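# Swap the finished vise part for a fresh blank

## Task

Remove the finished inverted-T part from the open vise and set it upright on its broad base inside the black outfeed tray, beside the part already there; both parts must finish standing on their bases in the tray or the task fails. Take one of the two blanks from the infeed plate and rest it on the two low bars between the vise jaws, either right side up as it sat on the plate or flipped over, with its long side pressed against the fixed jaw (the end block without hoses) and its end pressed against the work stop (the short rod between the jaws). The remaining blank must sit entirely on the infeed plate, either way up, and not on the pins. Finally release everything and move the robot away; anything held in place only by the robot at the end does not count.

## Robot and tools

Robot: a single six-joint arm whose flange carries a V-shaped bracket holding two parallel grippers. Gripper 1's fingers point along the tool's +z and close along tool x. end_effector_position is the spot between gripper 1's pads. Gripper 2's fingers point along tool -x and close along tool z; its pad centre sits 223 mm along -x and 237 mm along -z from end_effector_position, same y. Fingertips extend 17.5 mm past each pad centre, each gripper body lies 25 mm toward +y, and a flat block juts 65 mm toward -y beside gripper 1. Every commanded pose belongs to gripper 1; rotations pivot the whole bracket about end_effector_position, so whichever gripper is not pointing down swings around and can strike the table, parts or arm. Turning +90 deg about tool y and shifting 237 mm along old +x and 223 mm along old -z puts gripper 2 where gripper 1 was.

Frames: the scene frame has its origin on the table top under the arm base, +z up, +y to the left when facing +x. The base may be tilted; reported hand position gets less accurate at long reach.

execute_actions: argument actions is a list holding zero or one item. Empty list: just returns the state. Motion item: {"rows": [[12 numbers], ...], "steps": n}, n from 1 to 15 (default 15), each step 1/30 s; one row per step, the last row repeats if rows run out. Wait item: {"steps": n} up to 300, counted from the previous result including your reply time. Optional pictures: true/false.

A row is 12 numbers, each in [-1, 1]: dx, dy, dz, rx, ry, rz, position_1, position_2, force_limit_1, force_limit_2, speed_1, speed_2. The first six are an offset, not a pose, expressed in the gripper's own axes and measured from the gripper pose in the latest result that reported it (or from the robot's current pose if no such result exists yet in the scene, or for later calls within one reply). Every row counts from that same base, not from the previous row. Scale: 1.0 equals 0.6 m or 180 deg; rx, ry, rz form one rotation vector. All-zero offsets drive back to the base pose; they do not hold still.

The last six numbers are absolute gripper settings, _1 for gripper 1, _2 for gripper 2. position: +1 fully open (50 mm gap for gripper 1, 75 mm for gripper 2); near -0.65 gripper 1's pads meet; send -1 to grip and keep sending it. force_limit per pad: -1 about 20 N, 0 about 102 N, +1 about 185 N (real grip up to ~17% more). speed: -1 20 mm/s, 0 85 mm/s, +1 150 mm/s. New force or speed only applies after position changes by at least 0.01; to soften a grip, open first.

Motion limits: each step the target is clipped to within 100 mm and 16 deg of the measured pose; damped IK favours position over orientation; the arm trails commands by about 0.17 s. After an action ends the arm only continues to the last clipped pose, so far targets need follow-up commands.

move: target is one 12-number row (same offset rules). speed 0.002 to 0.5 m/s (default 0.25; rotation up to twice that in rad/s). Straight path lasting 0.5 to 10 s, no slowing for obstacles. Optional stop_force 9 to 40 N ends the path when the wrist senses that much extra push along the line to the target (tool axes at start); use it only with slow, non-rotating approaches, and omit it when backing off a contact. The result adds a move: line: done, off_target, moving, held, fault or contact, plus limits=paced or limits=held, and distance to target.

wait: seconds 0 to 10. zoom_image: camera (cam_head_left 672x504, cam_head_right 672x504, cam_wrist 504x504 fisheye) and region [x0, y0, x1, y1] in pixels, at most 504x504. finished_scene: scene number; call it once the goal is complete.

Results: end_effector_position (m), end_effector_quat_wxyz, velocities, joint positions and torques (torques are noisy and offset; not reliable for contact). Wrist force/torque in tool axes: offset up to ~4 N, noise ~2.4 N, saturates near 50 N; pressing reads as force back into the arm; "no reading" is harmless. position_measured: opening ≈ (250 - count) x 0.202 mm, plus 25 mm for gripper 2; empty gripper 2 reads about 260 with status 3, so it cannot hold items 23 mm wide or less. object_status: 0 moving, 1 blocked while opening, 2 blocked while closing (a grip), 3 reached target or pads met. "pose unreachable" and HELD mean the clearance check altered or blocked commands; Hand target shows the current drive goal.

Avoid: pressing past a firm contact (the arm is stiff); joint torque reaching 139 N m (base joints) or 26 N m (wrists), or 150 N outside force, causes a 10 s fault stop. Fast touches hit hard. Parts may get tugged or pushed briefly, so grip firmly and check status 2. A force_limit -1 grip on a fixed off-centre object fades. Motors heat while holding loads; 85 deg C brakes the arm. Never drop or knock anything off the table; avoid slams and drops.

Each tool is called after "Request:" as a command line: name --argument value for each argument, lists and objects as JSON in quotes; but a table of rows of numbers goes row by row, as --pt "numbers of a row", without its own name.

## Session

Request:
execute_actions --actions '[]'

Scene clock: 0.00 s of 6600.00 s.
end_effector_position=(+0.2168, -0.2533, +0.2533) position_measured=(+3, +3) object_status=(+3, +3) end_effector_quat_wxyz=(+0.391, +0.707, -0.370, -0.459) end_effector_velocity=(+0.001, +0.001, -0.001) end_effector_angular_velocity=(-0.001, -0.000, +0.003)
Joint positions: [-0.688 -1.116  1.448 -0.273 -1.781  2.68 ]
Joint velocities: [ 0.003  0.     0.001 -0.002  0.     0.   ]
Joint torques (N m, as the arm reports them, + toward a larger angle): no reading
Motor temperatures (°C, as the motors report them): [26 24 25 30 37 33]
Wrist force (N, on the end effector, along its own x y z axes, offset not removed): no reading
Wrist torque (N m, same axes, about the end effector's origin, offset not removed): no reading
Hand target: +0.217, -0.253, +0.253; +0.391, +0.707, -0.370, -0.459

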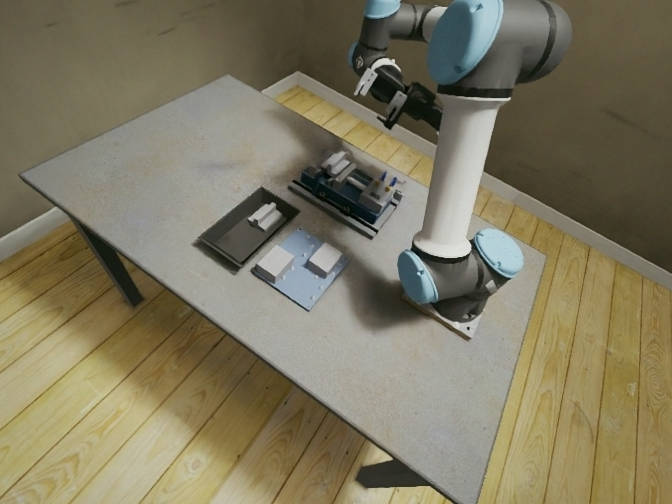

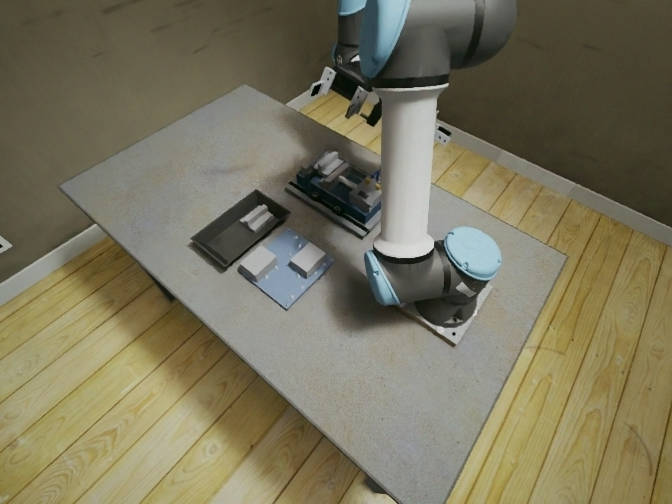

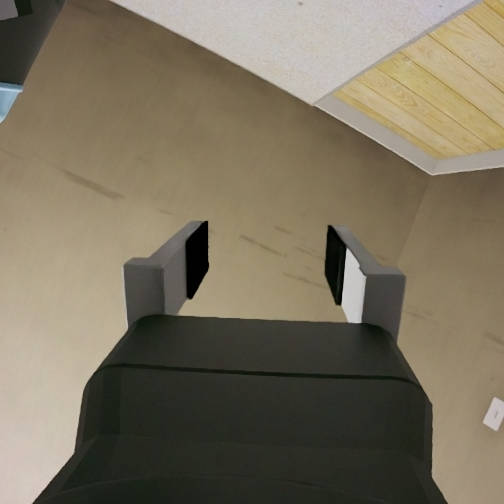

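Request:
move --target '[-0.367,-0.01,-0.443,0.277,0.325,-0.262,1,1,0,0,0,0]'

Request:
move --target '[-0.25,-0.5,0,0,0,0,1,1,0,0,0,0]'

Scene clock: 18.57 s of 6600.00 s.
end_effector_position=(+0.3736, -0.0357, +0.3794) position_measured=(+3, +3) object_status=(+3, +3) end_effector_quat_wxyz=(+0.062, +0.994, -0.057, -0.071) end_effector_velocity=(+0.001, -0.000, -0.000) end_effector_angular_velocity=(-0.000, -0.001, -0.002)
Joint positions: [-0.351 -1.519  1.156 -0.318 -1.852  1.507]
Joint velocities: [-0.001  0.001 -0.    -0.001  0.001  0.   ]
Joint torques (N m, as the arm reports them, + toward a larger angle): [ -2.12 -13.95 -15.1    2.88  -2.03   1.96]
Motor temperatures (°C, as the motors report them): [26 24 25 30 37 33]
Wrist force (N, on the end effector, along its own x y z axes, offset not removed): [1.6 1.4 -1.0]
Wrist torque (N m, same axes, about the end effector's origin, offset not removed): [0.32 -0.25 -0.08]
Hand target: +0.374, -0.036, +0.379; +0.062, +0.994, -0.057, -0.071
Off the commanded pose: 0.049 m, 13 deg.
After step 90, 12.10 s passed at rest.
move: held; limits=held; held on 16 of 104 steps, including the last
pose unreachable: on one or more control steps of this call an arm could not follow its commanded pose, so it was not sent that pose on those steps. On the call's last step it was still not sent that pose. It may still have moved: this result reports where it is.
cause: the commanded pose would bring two parts of the arm too close to each other (its gripper and another part of the arm, with joints 4 (wrist 1) to 6 (wrist 3) between them).

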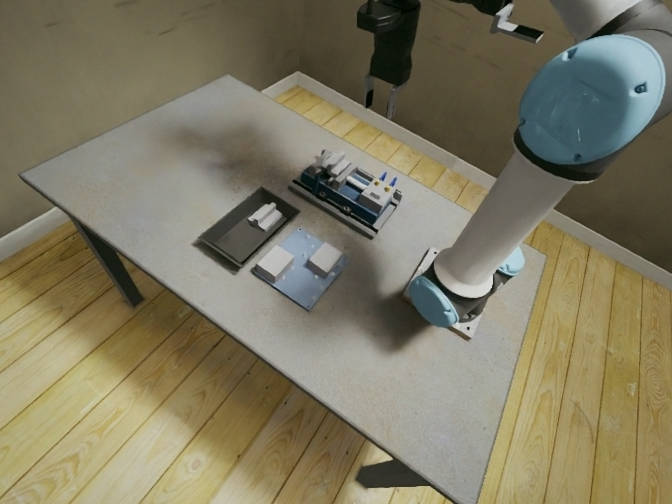

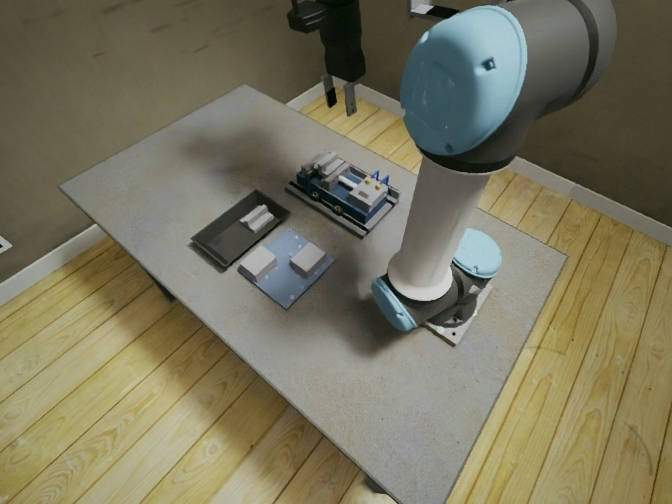

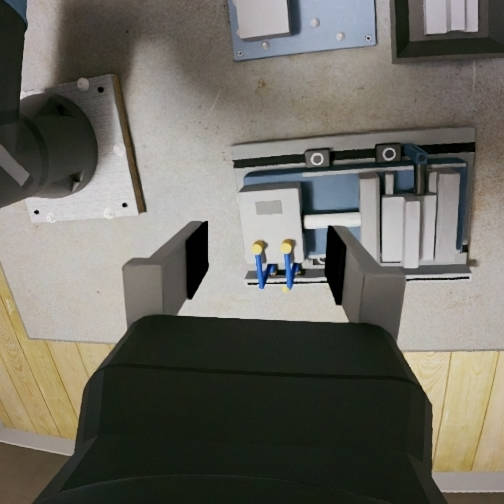

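Scene clock: 22.80 s of 6600.00 s.
end_effector_position=(+0.2580, +0.2779, +0.3596) position_measured=(+3, +3) object_status=(+3, +3) end_effector_quat_wxyz=(+0.062, +0.994, -0.057, -0.071) end_effector_velocity=(+0.001, +0.002, +0.000) end_effector_angular_velocity=(-0.003, -0.001, -0.003)
Joint positions: [ 0.378 -1.589  1.279 -0.374 -1.277  1.961]
Joint velocities: [ 0.006  0.004 -0.005 -0.002  0.005  0.009]
Joint torques (N m, as the arm reports them, + toward a larger angle): [  7.17 -11.43 -33.36  -0.8    2.85   2.24]
Motor temperatures (°C, as the motors report them): [26 24 25 30 37 33]
Wrist force (N, on the end effector, along its own x y z axes, offset not removed): [2.1 0.8 1.0]
Wrist torque (N m, same axes, about the end effector's origin, offset not removed): [0.33 -0.38 -0.06]
Hand target: +0.258, +0.278, +0.360; +0.063, +0.994, -0.057, -0.071
Off the commanded pose: 0.001 m, 0 deg.
move: done; limits=paced

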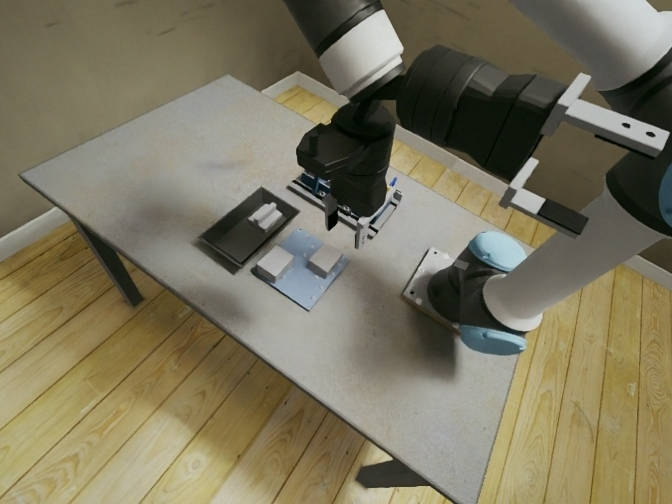

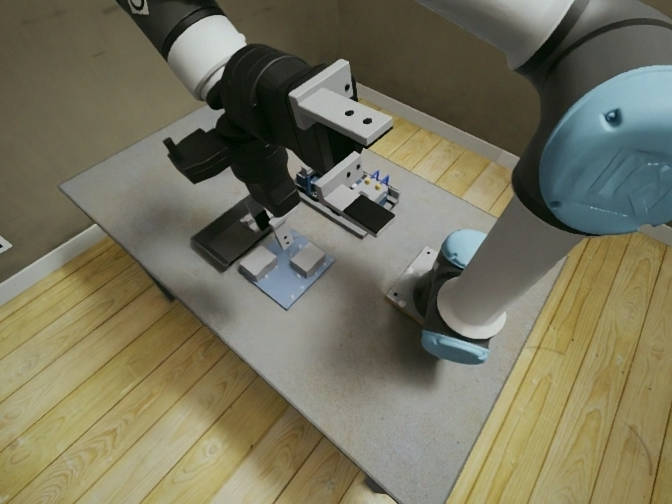

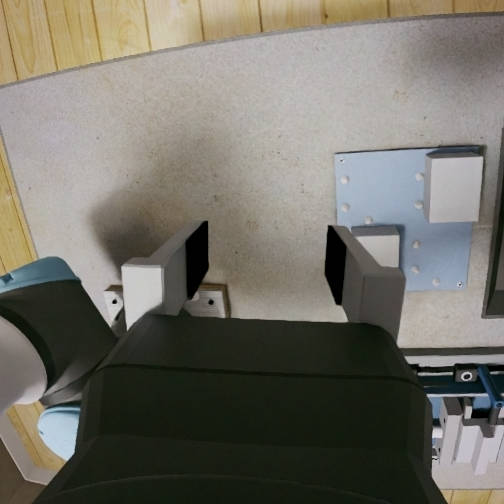

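Request:
move --target '[0.545,0.397,0.08,0.069,-0.06,0.96,1,1,0,0,0,0]'

Scene clock: 40.73 s of 6600.00 s.
end_effector_position=(+0.5471, -0.0031, +0.3002) position_measured=(+3, +3) object_status=(+3, +3) end_effector_quat_wxyz=(+0.000, +0.001, +1.000, -0.001) end_effector_velocity=(+0.002, -0.002, +0.001) end_effector_angular_velocity=(-0.003, -0.002, -0.013)
Joint positions: [-0.224 -1.549  1.748 -2.548 -1.4    4.546]
Joint velocities: [ 0.     0.004 -0.005 -0.002 -0.011  0.008]
Joint torques (N m, as the arm reports them, + toward a larger angle): [  7.71 -21.05 -40.23  -8.11  -1.55   1.7 ]
Motor temperatures (°C, as the motors report them): [26 24 25 30 37 33]
Wrist force (N, on the end effector, along its own x y z axes, offset not removed): [2.6 -1.3 0.3]
Wrist torque (N m, same axes, about the end effector's origin, offset not removed): [-0.23 -0.47 -0.10]
Hand target: +0.547, -0.003, +0.300; +0.000, +0.002, +1.000, -0.001
Off the commanded pose: 0.001 m, 0 deg.
After step 90, 8.33 s passed at rest.
move: done

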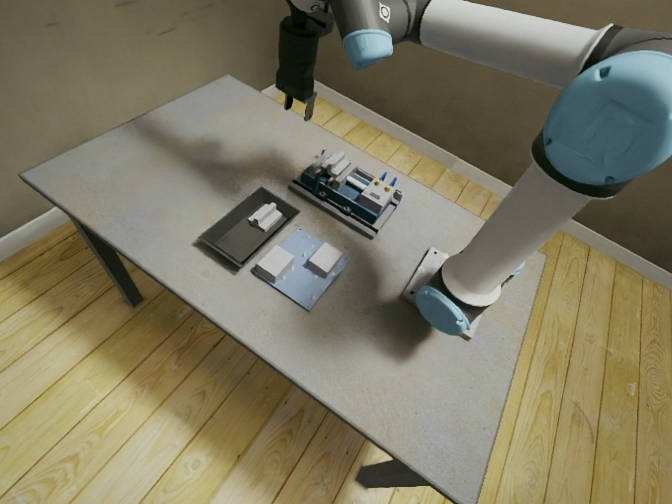

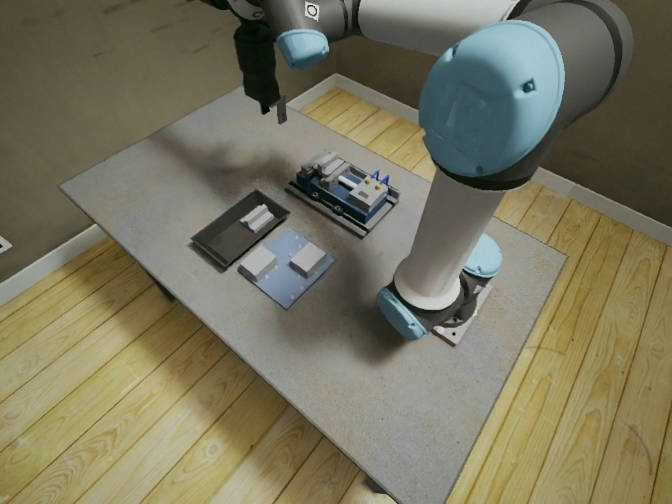

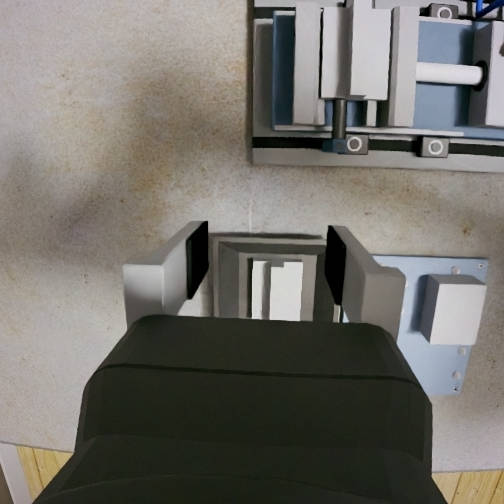

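Request:
move --target '[0.153,-0.245,0.167,0,0,0,1,1,0,0,0,0]'

Scene clock: 45.80 s of 6600.00 s.
end_effector_position=(+0.4551, -0.1496, +0.2001) position_measured=(+3, +3) object_status=(+3, +3) end_effector_quat_wxyz=(+0.000, +0.001, +1.000, -0.001) end_effector_velocity=(-0.001, -0.002, -0.001) end_effector_angular_velocity=(-0.000, -0.002, +0.001)
Joint positions: [-0.627 -1.668  2.116 -2.7   -1.128  4.232]
Joint velocities: [-0.005 -0.001  0.002 -0.001  0.005 -0.005]
Joint torques (N m, as the arm reports them, + toward a larger angle): [ -5.81 -41.63 -23.28  -7.78   4.09  -2.31]
Motor temperatures (°C, as the motors report them): [26 24 25 30 37 33]
Wrist force (N, on the end effector, along its own x y z axes, offset not removed): [2.8 1.2 0.6]
Wrist torque (N m, same axes, about the end effector's origin, offset not removed): [0.40 -0.51 -0.06]
Hand target: +0.455, -0.150, +0.200; +0.000, +0.001, +1.000, -0.001
Off the commanded pose: 0.001 m, 0 deg.
After step 90, 0.57 s passed at rest.
move: done

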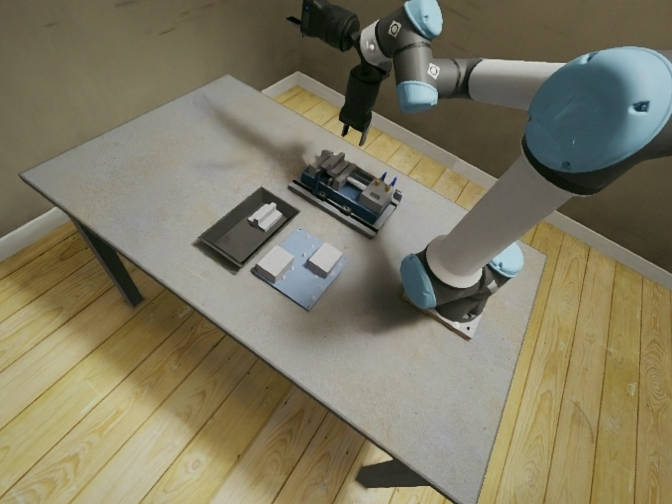

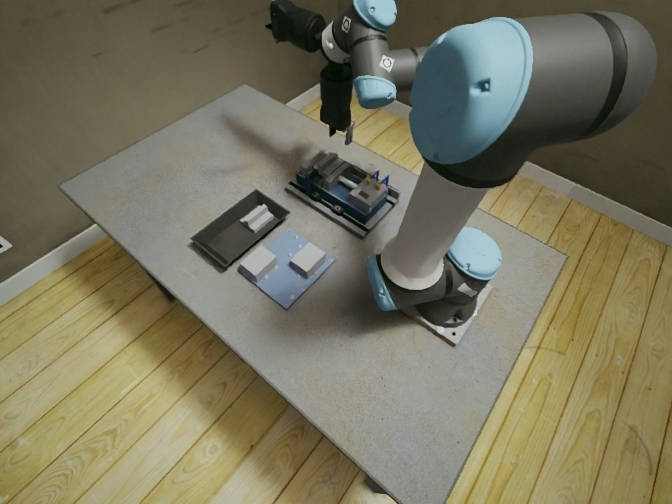

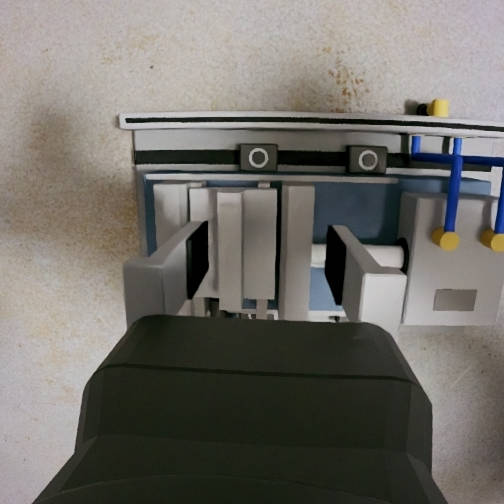

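Request:
move --target '[-0.045,0.09,0.117,0,0,0,1,1,0,0,0,0]'

Scene clock: 54.63 s of 6600.00 s.
end_effector_position=(+0.4821, -0.0959, +0.1301) position_measured=(+3, +3) object_status=(+3, +3) end_effector_quat_wxyz=(-0.000, +0.001, +1.000, -0.001) end_effector_velocity=(+0.002, +0.002, -0.002) end_effector_angular_velocity=(-0.003, -0.001, +0.001)
Joint positions: [-0.474 -1.516  2.189 -2.973 -1.227  4.358]
Joint velocities: [ 0.007  0.007 -0.    -0.01  -0.005  0.003]
Joint torques (N m, as the arm reports them, + toward a larger angle): [  8.28 -18.28 -27.37  -7.87  -0.28   1.85]
Motor temperatures (°C, as the motors report them): [26 24 25 30 37 33]
Wrist force (N, on the end effector, along its own x y z axes, offset not removed): [1.8 1.4 1.2]
Wrist torque (N m, same axes, about the end effector's origin, offset not removed): [0.40 -0.31 -0.05]
Hand target: +0.482, -0.096, +0.130; +0.000, +0.001, +1.000, -0.001
Off the commanded pose: 0.000 m, 0 deg.
After step 90, 4.80 s passed at rest.
move: done

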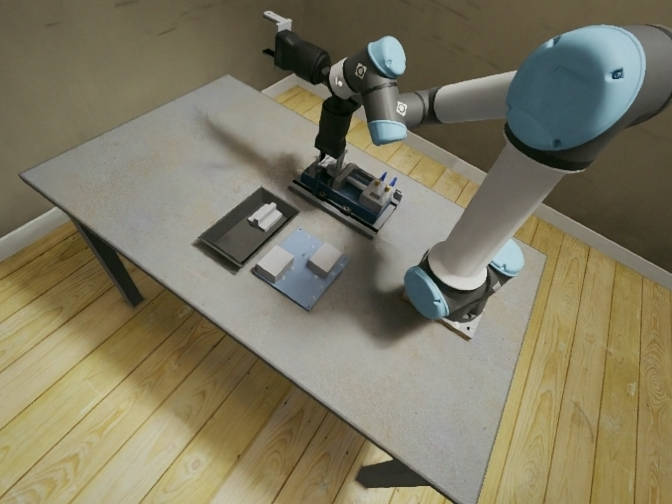

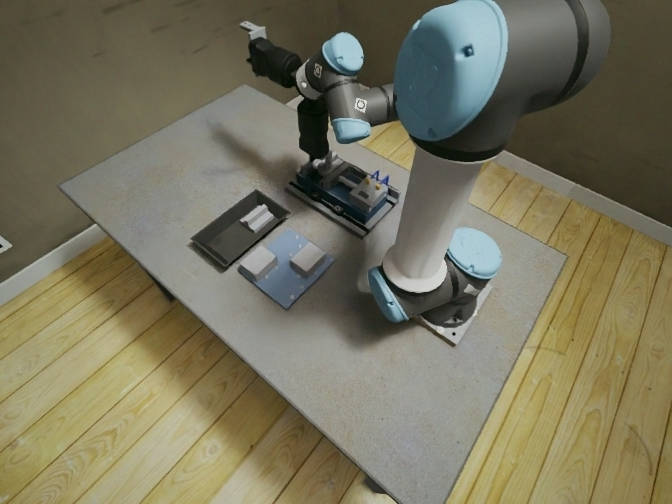

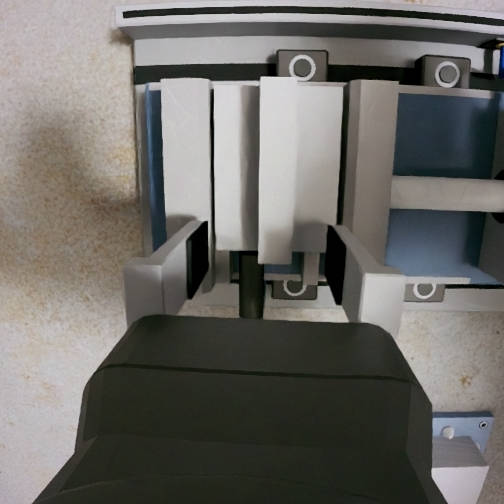

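Request:
move --target '[0.007,-0.035,0.03,0,0,0,0,1,0,0,0,0]'

Request:
move --target '[0,0,0.1,0,0,0,0,1,0,0,0,0]' --speed 0.01 --stop_force 10

Scene clock: 61.20 s of 6600.00 s.
end_effector_position=(+0.4779, -0.1167, +0.1123) position_measured=(+152, +3) object_status=(+3, +3) end_effector_quat_wxyz=(-0.000, +0.001, +1.000, -0.001) end_effector_velocity=(-0.000, -0.002, -0.002) end_effector_angular_velocity=(+0.000, +0.000, +0.001)
Joint positions: [-0.524 -1.487  2.213 -3.013 -1.195  4.318]
Joint velocities: [-0.004  0.003  0.001 -0.003  0.003 -0.004]
Joint torques (N m, as the arm reports them, + toward a larger angle): [ -7.02 -18.42 -18.98  -7.72   3.79  -1.96]
Motor temperatures (°C, as the motors report them): [26 24 25 30 37 33]
Wrist force (N, on the end effector, along its own x y z axes, offset not removed): [3.0 1.3 0.5]
Wrist torque (N m, same axes, about the end effector's origin, offset not removed): [0.28 -0.63 -0.13]
Hand target: +0.478, -0.117, +0.112; -0.000, +0.001, +1.000, -0.001
Off the commanded pose: 0.000 m, 0 deg.
After step 90, 2.70 s passed at rest.
move: done

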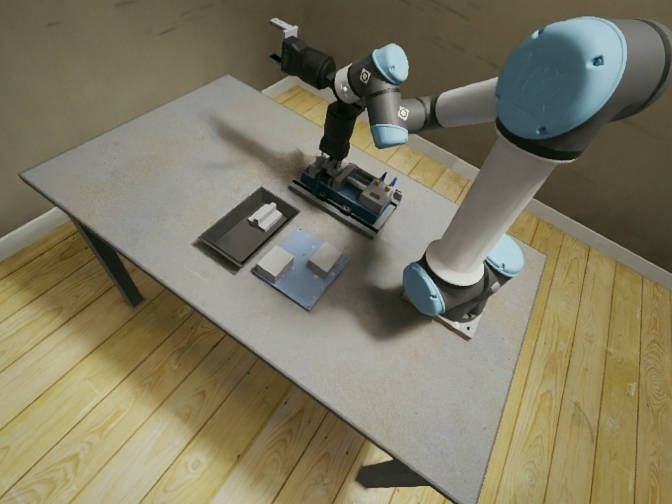

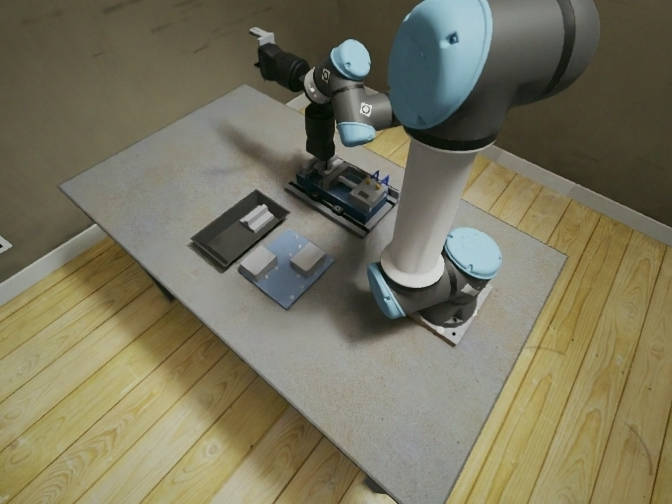

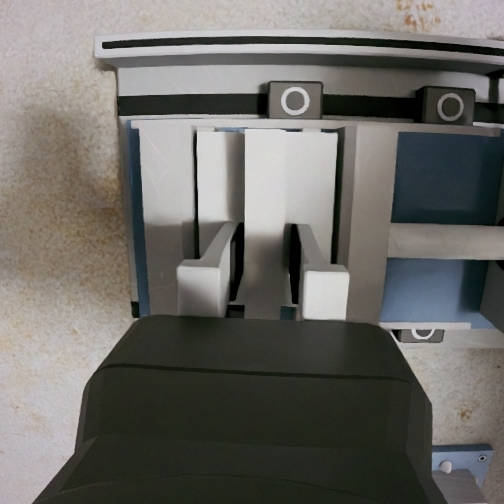

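Scene clock: 61.70 s of 6600.00 s.
end_effector_position=(+0.4778, -0.1167, +0.1117) position_measured=(+152, +3) object_status=(+3, +3) end_effector_quat_wxyz=(-0.000, +0.001, +1.000, -0.001) end_effector_velocity=(-0.001, +0.001, +0.000) end_effector_angular_velocity=(+0.001, +0.002, +0.002)
Joint positions: [-0.524 -1.485  2.213 -3.014 -1.194  4.318]
Joint velocities: [ 0.001 -0.002  0.001  0.003  0.001 -0.001]
Joint torques (N m, as the arm reports them, + toward a larger angle): [  0.18 -33.62 -21.45   0.33   1.82  -0.3 ]
Motor temperatures (°C, as the motors report them): [26 24 25 30 37 33]
Wrist force (N, on the end effector, along its own x y z axes, offset not removed): [-2.2 -0.6 -29.4]
Wrist torque (N m, same axes, about the end effector's origin, offset not removed): [0.30 -0.39 -0.08]
Hand target: +0.478, -0.117, +0.112; +0.000, +0.001, +1.000, -0.001
Off the commanded pose: 0.059 m, 0 deg.
move: contact

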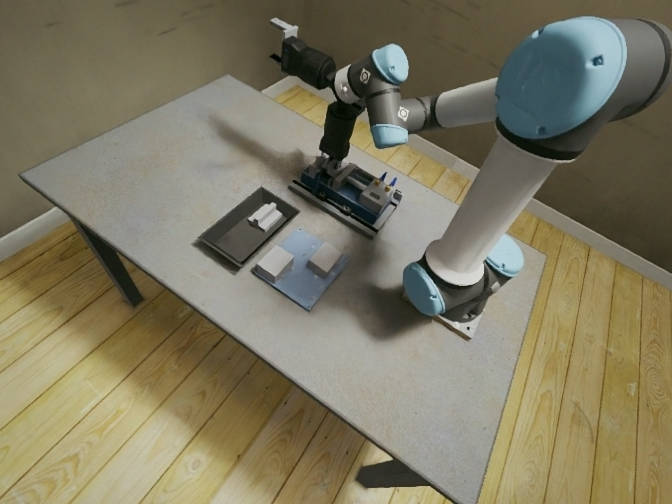

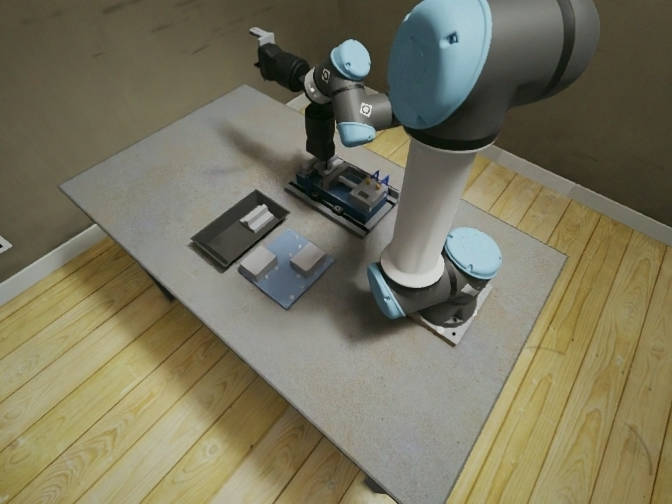

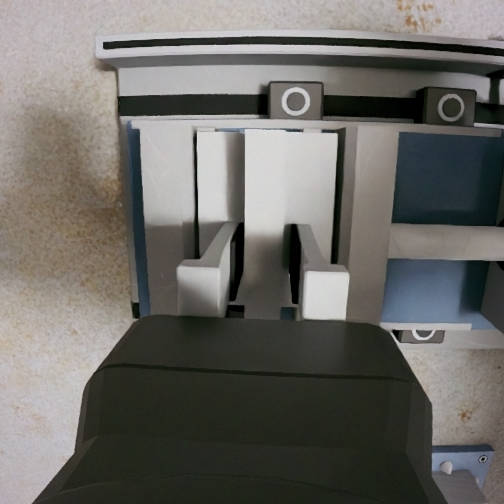

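Opening only 20 mm; hit stem top. Open wider.

Request:
move --target '[0.003,0,-0.005,0,0,0,0.3,1,0,0,0,0]'

Request:
move --target '[0,0,0.1,0,0,0,0.3,1,0,0,0,0]' --speed 0.01 --stop_force 10

Request:
move --target '[0,0,-0.004,0,0,0,-1,1,0,0,0,0]'

Scene clock: 67.03 s of 6600.00 s.
end_effector_position=(+0.4761, -0.1167, +0.1146) position_measured=(+107, +3) object_status=(+3, +3) end_effector_quat_wxyz=(-0.000, +0.001, +1.000, -0.001) end_effector_velocity=(-0.001, +0.000, +0.001) end_effector_angular_velocity=(+0.001, +0.001, +0.000)
Joint positions: [-0.526 -1.495  2.214 -3.004 -1.193  4.316]
Joint velocities: [-0.001 -0.004  0.     0.006  0.001 -0.001]
Joint torques (N m, as the arm reports them, + toward a larger angle): [ -6.98 -44.64 -20.14  -4.77   3.75  -1.78]
Motor temperatures (°C, as the motors report them): [26 24 25 30 37 33]
Wrist force (N, on the end effector, along its own x y z axes, offset not removed): [1.5 1.7 1.4]
Wrist torque (N m, same axes, about the end effector's origin, offset not removed): [0.40 -0.18 -0.05]
Hand target: +0.476, -0.117, +0.115; -0.000, +0.001, +1.000, -0.001
Off the commanded pose: 0.000 m, 0 deg.
After step 90, 1.63 s passed at rest.
move: done

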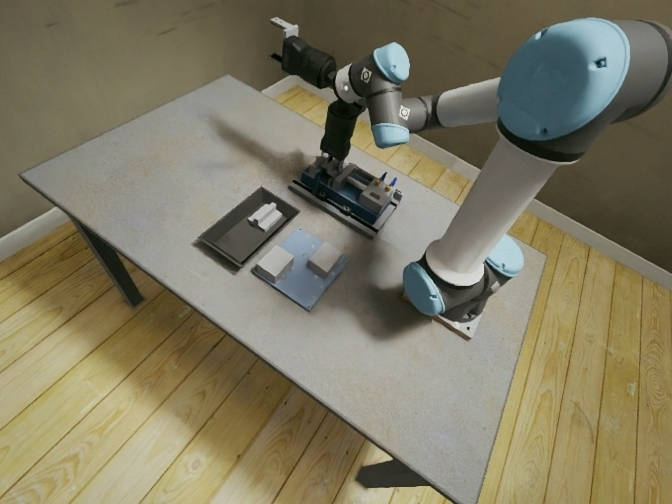

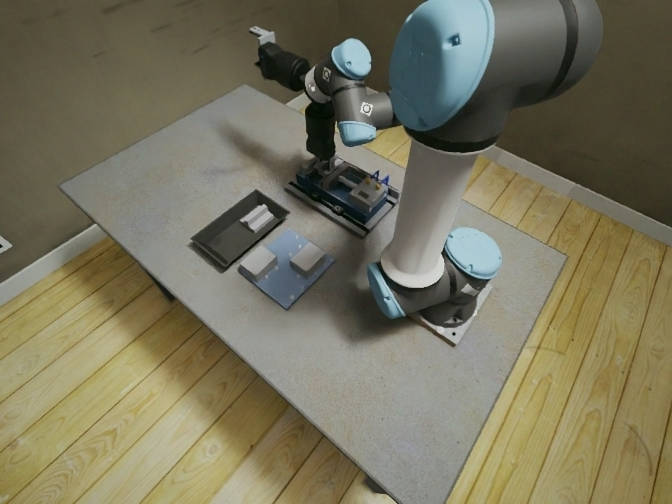

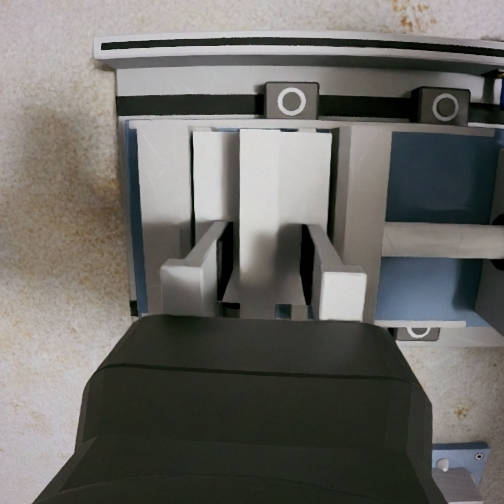

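Scene clock: 67.73 s of 6600.00 s.
end_effector_position=(+0.4762, -0.1168, +0.1115) position_measured=(+107, +3) object_status=(+3, +3) end_effector_quat_wxyz=(-0.000, +0.001, +1.000, -0.001) end_effector_velocity=(-0.001, +0.000, +0.002) end_effector_angular_velocity=(+0.004, +0.005, -0.002)
Joint positions: [-0.526 -1.489  2.218 -3.015 -1.193  4.316]
Joint velocities: [-0.002 -0.005 -0.003  0.015  0.     0.   ]
Joint torques (N m, as the arm reports them, + toward a larger angle): [  2.07 -22.68 -11.15   3.4    1.27  -0.07]
Motor temperatures (°C, as the motors report them): [26 24 25 30 37 33]
Wrist force (N, on the end effector, along its own x y z axes, offset not removed): [-3.7 -1.0 -49.2]
Wrist torque (N m, same axes, about the end effector's origin, offset not removed): [-0.34 -0.04 -0.18]
Hand target: +0.476, -0.117, +0.112; -0.000, +0.001, +1.000, -0.001
Off the commanded pose: 0.057 m, 0 deg.
move: contact

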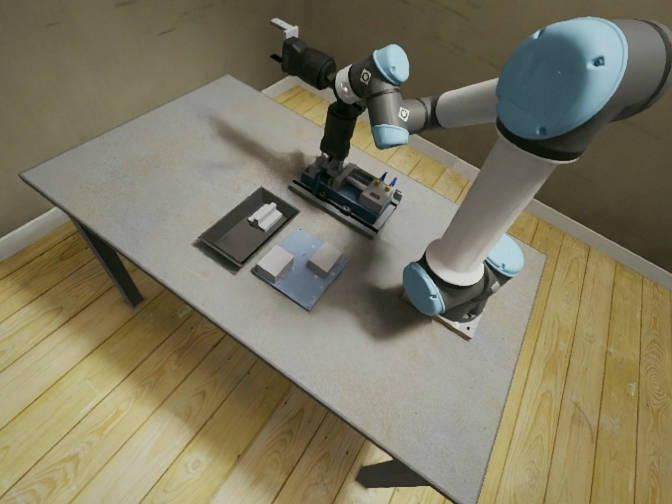

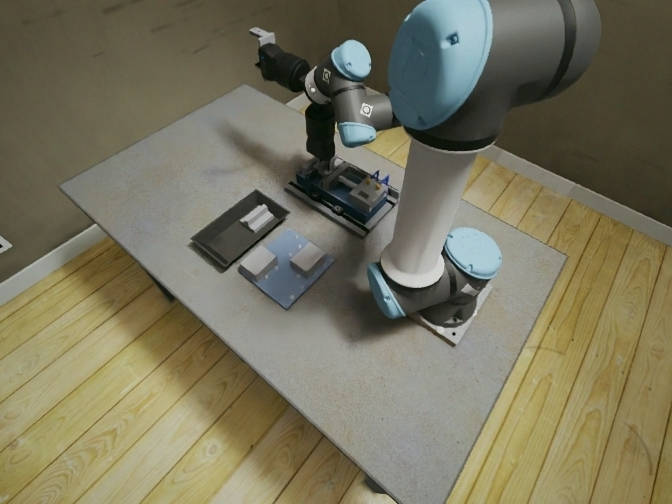

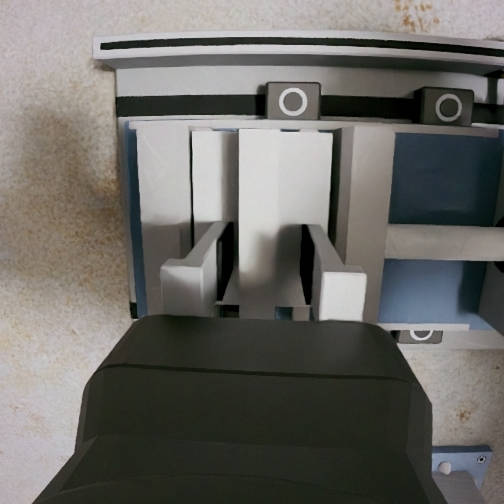

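Scene clock: 68.43 s of 6600.00 s.
end_effector_position=(+0.4761, -0.1167, +0.1137) position_measured=(+185, +3) object_status=(+2, +3) end_effector_quat_wxyz=(-0.000, +0.001, +1.000, -0.001) end_effector_velocity=(+0.000, +0.001, +0.001) end_effector_angular_velocity=(-0.001, -0.001, +0.002)
Joint positions: [-0.526 -1.493  2.215 -3.007 -1.193  4.316]
Joint velocities: [ 0.002 -0.003 -0.001  0.003 -0.001 -0.   ]
Joint torques (N m, as the arm reports them, + toward a larger angle): [ -3.04 -46.18 -35.02  -5.13   2.08  -0.68]
Motor temperatures (°C, as the motors report them): [26 24 25 30 37 33]
Wrist force (N, on the end effector, along its own x y z axes, offset not removed): [0.2 -0.3 1.9]
Wrist torque (N m, same axes, about the end effector's origin, offset not removed): [-0.02 0.05 -0.04]
Hand target: +0.476, -0.117, +0.114; -0.000, +0.001, +1.000, -0.001
Off the commanded pose: 0.000 m, 0 deg.
move: done

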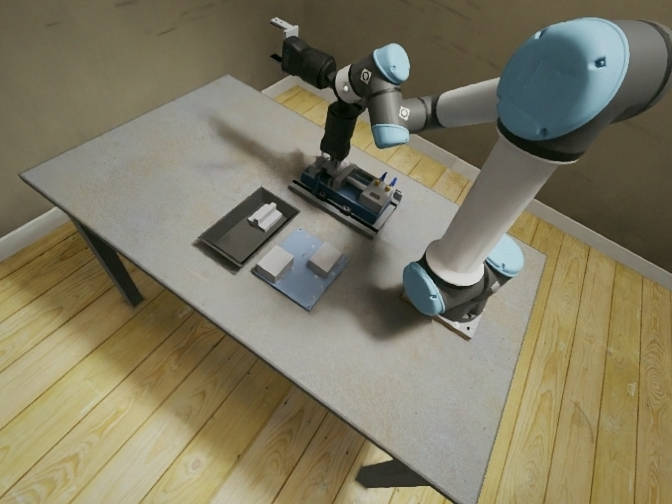

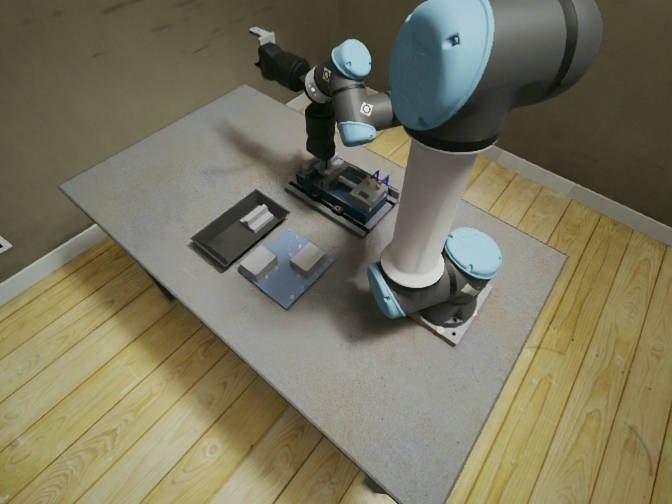

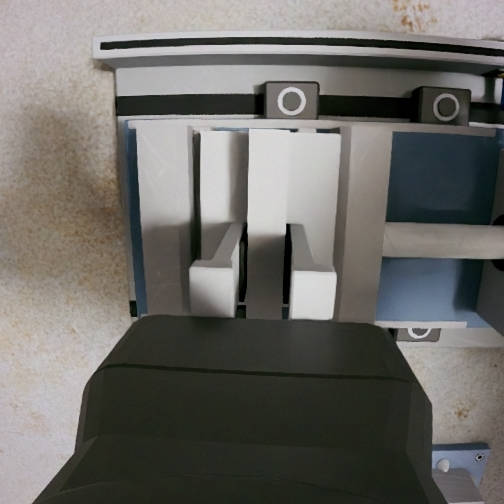

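Request:
move --target '[0,0,-0.13,0,0,0,-1,1,0,0,0,0]' --speed 0.1

Request:
move --target '[-0.107,0.53,0,0,0,0,-1,1,0,0,0,0]'

Scene clock: 74.43 s of 6600.00 s.
end_effector_position=(+0.4761, -0.1167, +0.1914) position_measured=(+185, +3) object_status=(+2, +3) end_effector_quat_wxyz=(-0.000, +0.001, +1.000, -0.001) end_effector_velocity=(-0.001, -0.000, +0.001) end_effector_angular_velocity=(+0.002, +0.002, -0.001)
Joint positions: [-0.528 -1.62   2.103 -2.768 -1.192  4.315]
Joint velocities: [-0.002 -0.002 -0.003  0.008  0.001 -0.   ]
Joint torques (N m, as the arm reports them, + toward a larger angle): [ -7.94 -43.94 -40.04  -4.91   3.52  -1.98]
Motor temperatures (°C, as the motors report them): [26 24 25 30 37 33]
Wrist force (N, on the end effector, along its own x y z axes, offset not removed): [3.7 1.2 2.9]
Wrist torque (N m, same axes, about the end effector's origin, offset not removed): [0.39 -0.69 -0.13]
Hand target: +0.476, -0.117, +0.192; -0.000, +0.001, +1.000, -0.001
Off the commanded pose: 0.000 m, 0 deg.
After step 90, 1.70 s passed at rest.
move: done

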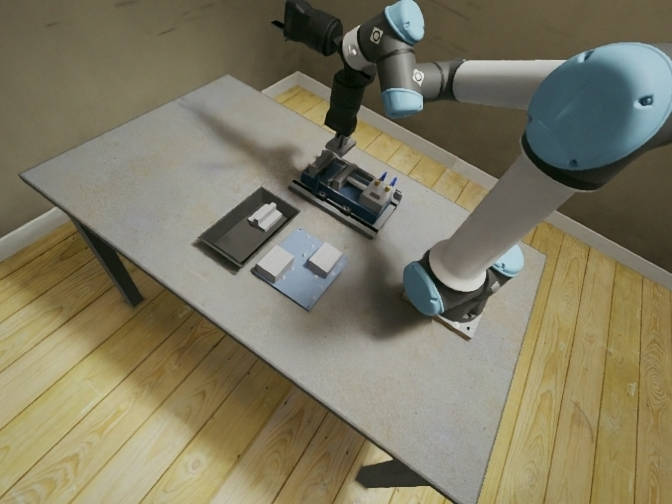

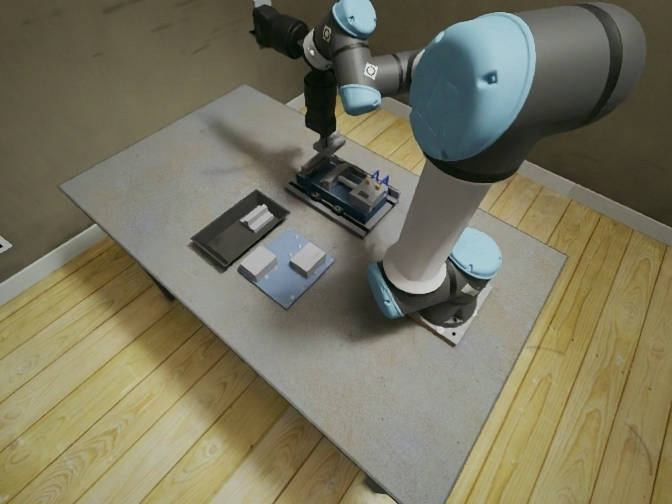

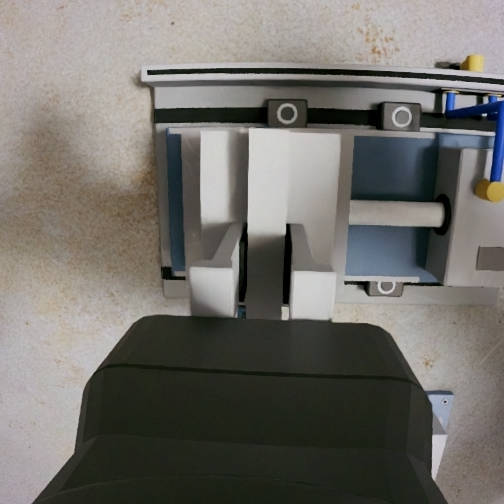

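Scene clock: 76.37 s of 6600.00 s.
end_effector_position=(+0.5409, +0.2007, +0.1914) position_measured=(+185, +3) object_status=(+2, +3) end_effector_quat_wxyz=(+0.000, +0.001, +1.000, -0.001) end_effector_velocity=(+0.001, +0.002, -0.000) end_effector_angular_velocity=(-0.004, +0.001, -0.001)
Joint positions: [ 0.198 -1.359  1.825 -2.821 -1.699  4.845]
Joint velocities: [ 0.006  0.006 -0.007  0.004 -0.008  0.003]
Joint torques (N m, as the arm reports them, + toward a larger angle): [  6.85 -31.05 -41.62  -4.78  -2.42   1.65]
Motor temperatures (°C, as the motors report them): [26 24 25 30 37 33]
Wrist force (N, on the end effector, along its own x y z axes, offset not removed): [2.5 0.3 1.9]
Wrist torque (N m, same axes, about the end effector's origin, offset not removed): [0.13 -0.36 -0.11]
Hand target: +0.541, +0.201, +0.191; +0.000, +0.001, +1.000, -0.001
Off the commanded pose: 0.001 m, 0 deg.
move: done

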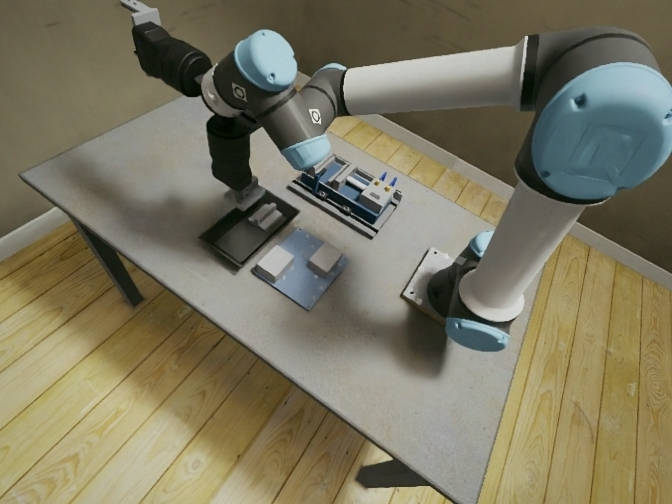

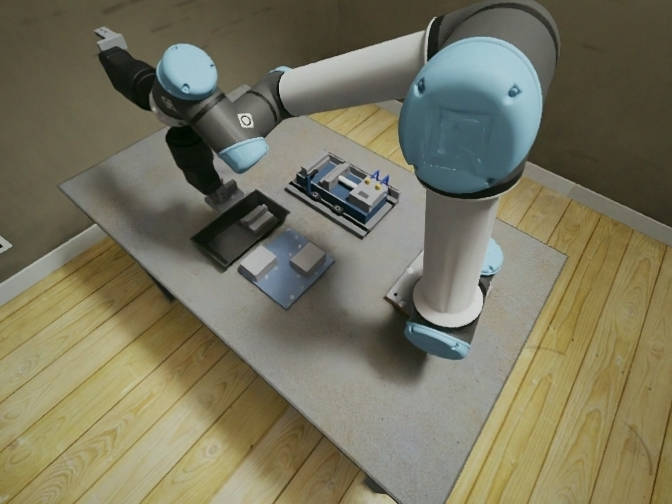

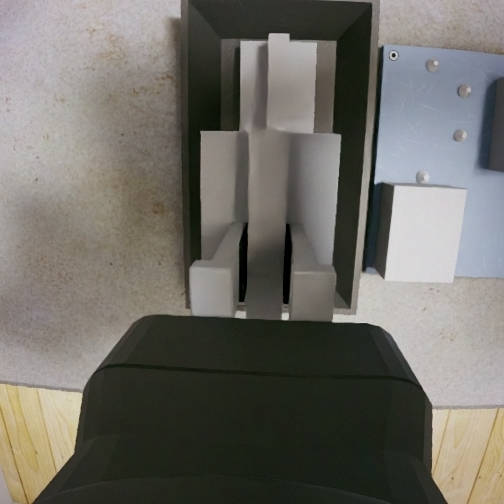

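Shift 5 mm, lower to z 0.09.

Request:
move --target '[0.008,0,0.17,0,0,0,-1,1,0,0,0,0]' --speed 0.1

Scene clock: 80.50 s of 6600.00 s.
end_effector_position=(+0.5362, +0.2006, +0.0896) position_measured=(+185, +3) object_status=(+2, +3) end_effector_quat_wxyz=(+0.000, +0.001, +1.000, -0.001) end_effector_velocity=(+0.000, +0.001, -0.002) end_effector_angular_velocity=(+0.001, -0.001, +0.001)
Joint positions: [ 0.201 -1.224  1.956 -3.087 -1.701  4.846]
Joint velocities: [ 0.     0.004  0.002 -0.007  0.001  0.001]
Joint torques (N m, as the arm reports them, + toward a larger angle): [  6.57 -32.53 -20.79  -8.22  -2.68   1.82]
Motor temperatures (°C, as the motors report them): [26 24 25 30 37 33]
Wrist force (N, on the end effector, along its own x y z axes, offset not removed): [2.9 0.9 3.9]
Wrist torque (N m, same axes, about the end effector's origin, offset not removed): [0.32 -0.52 -0.09]
Hand target: +0.536, +0.201, +0.089; +0.000, +0.001, +1.000, -0.001
Off the commanded pose: 0.000 m, 0 deg.
move: done

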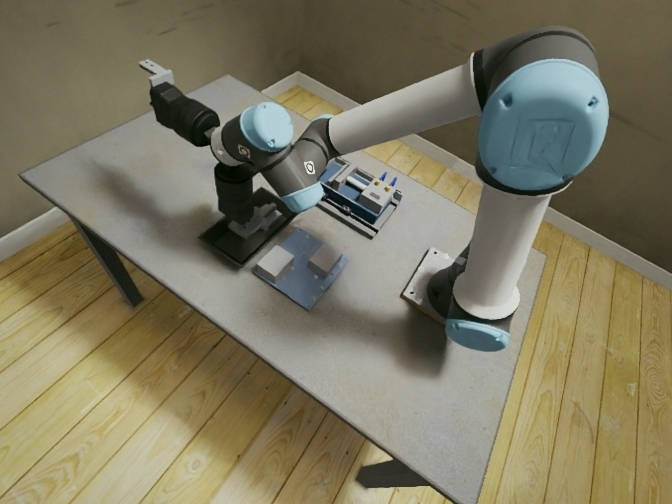

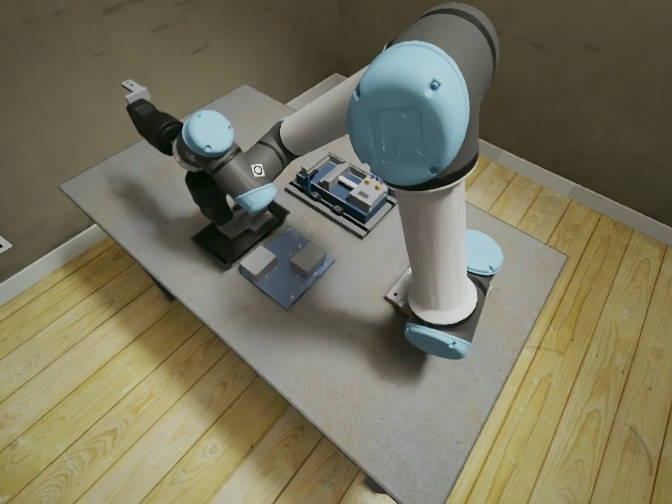

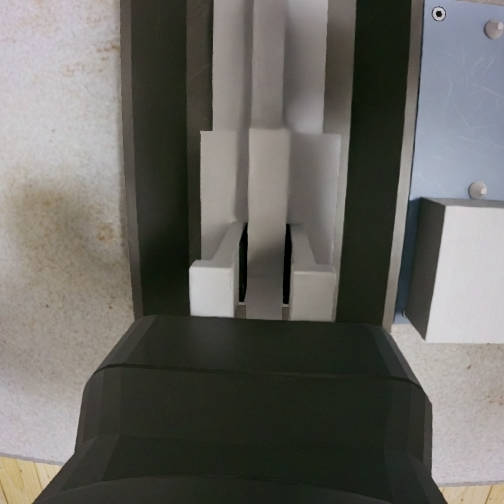

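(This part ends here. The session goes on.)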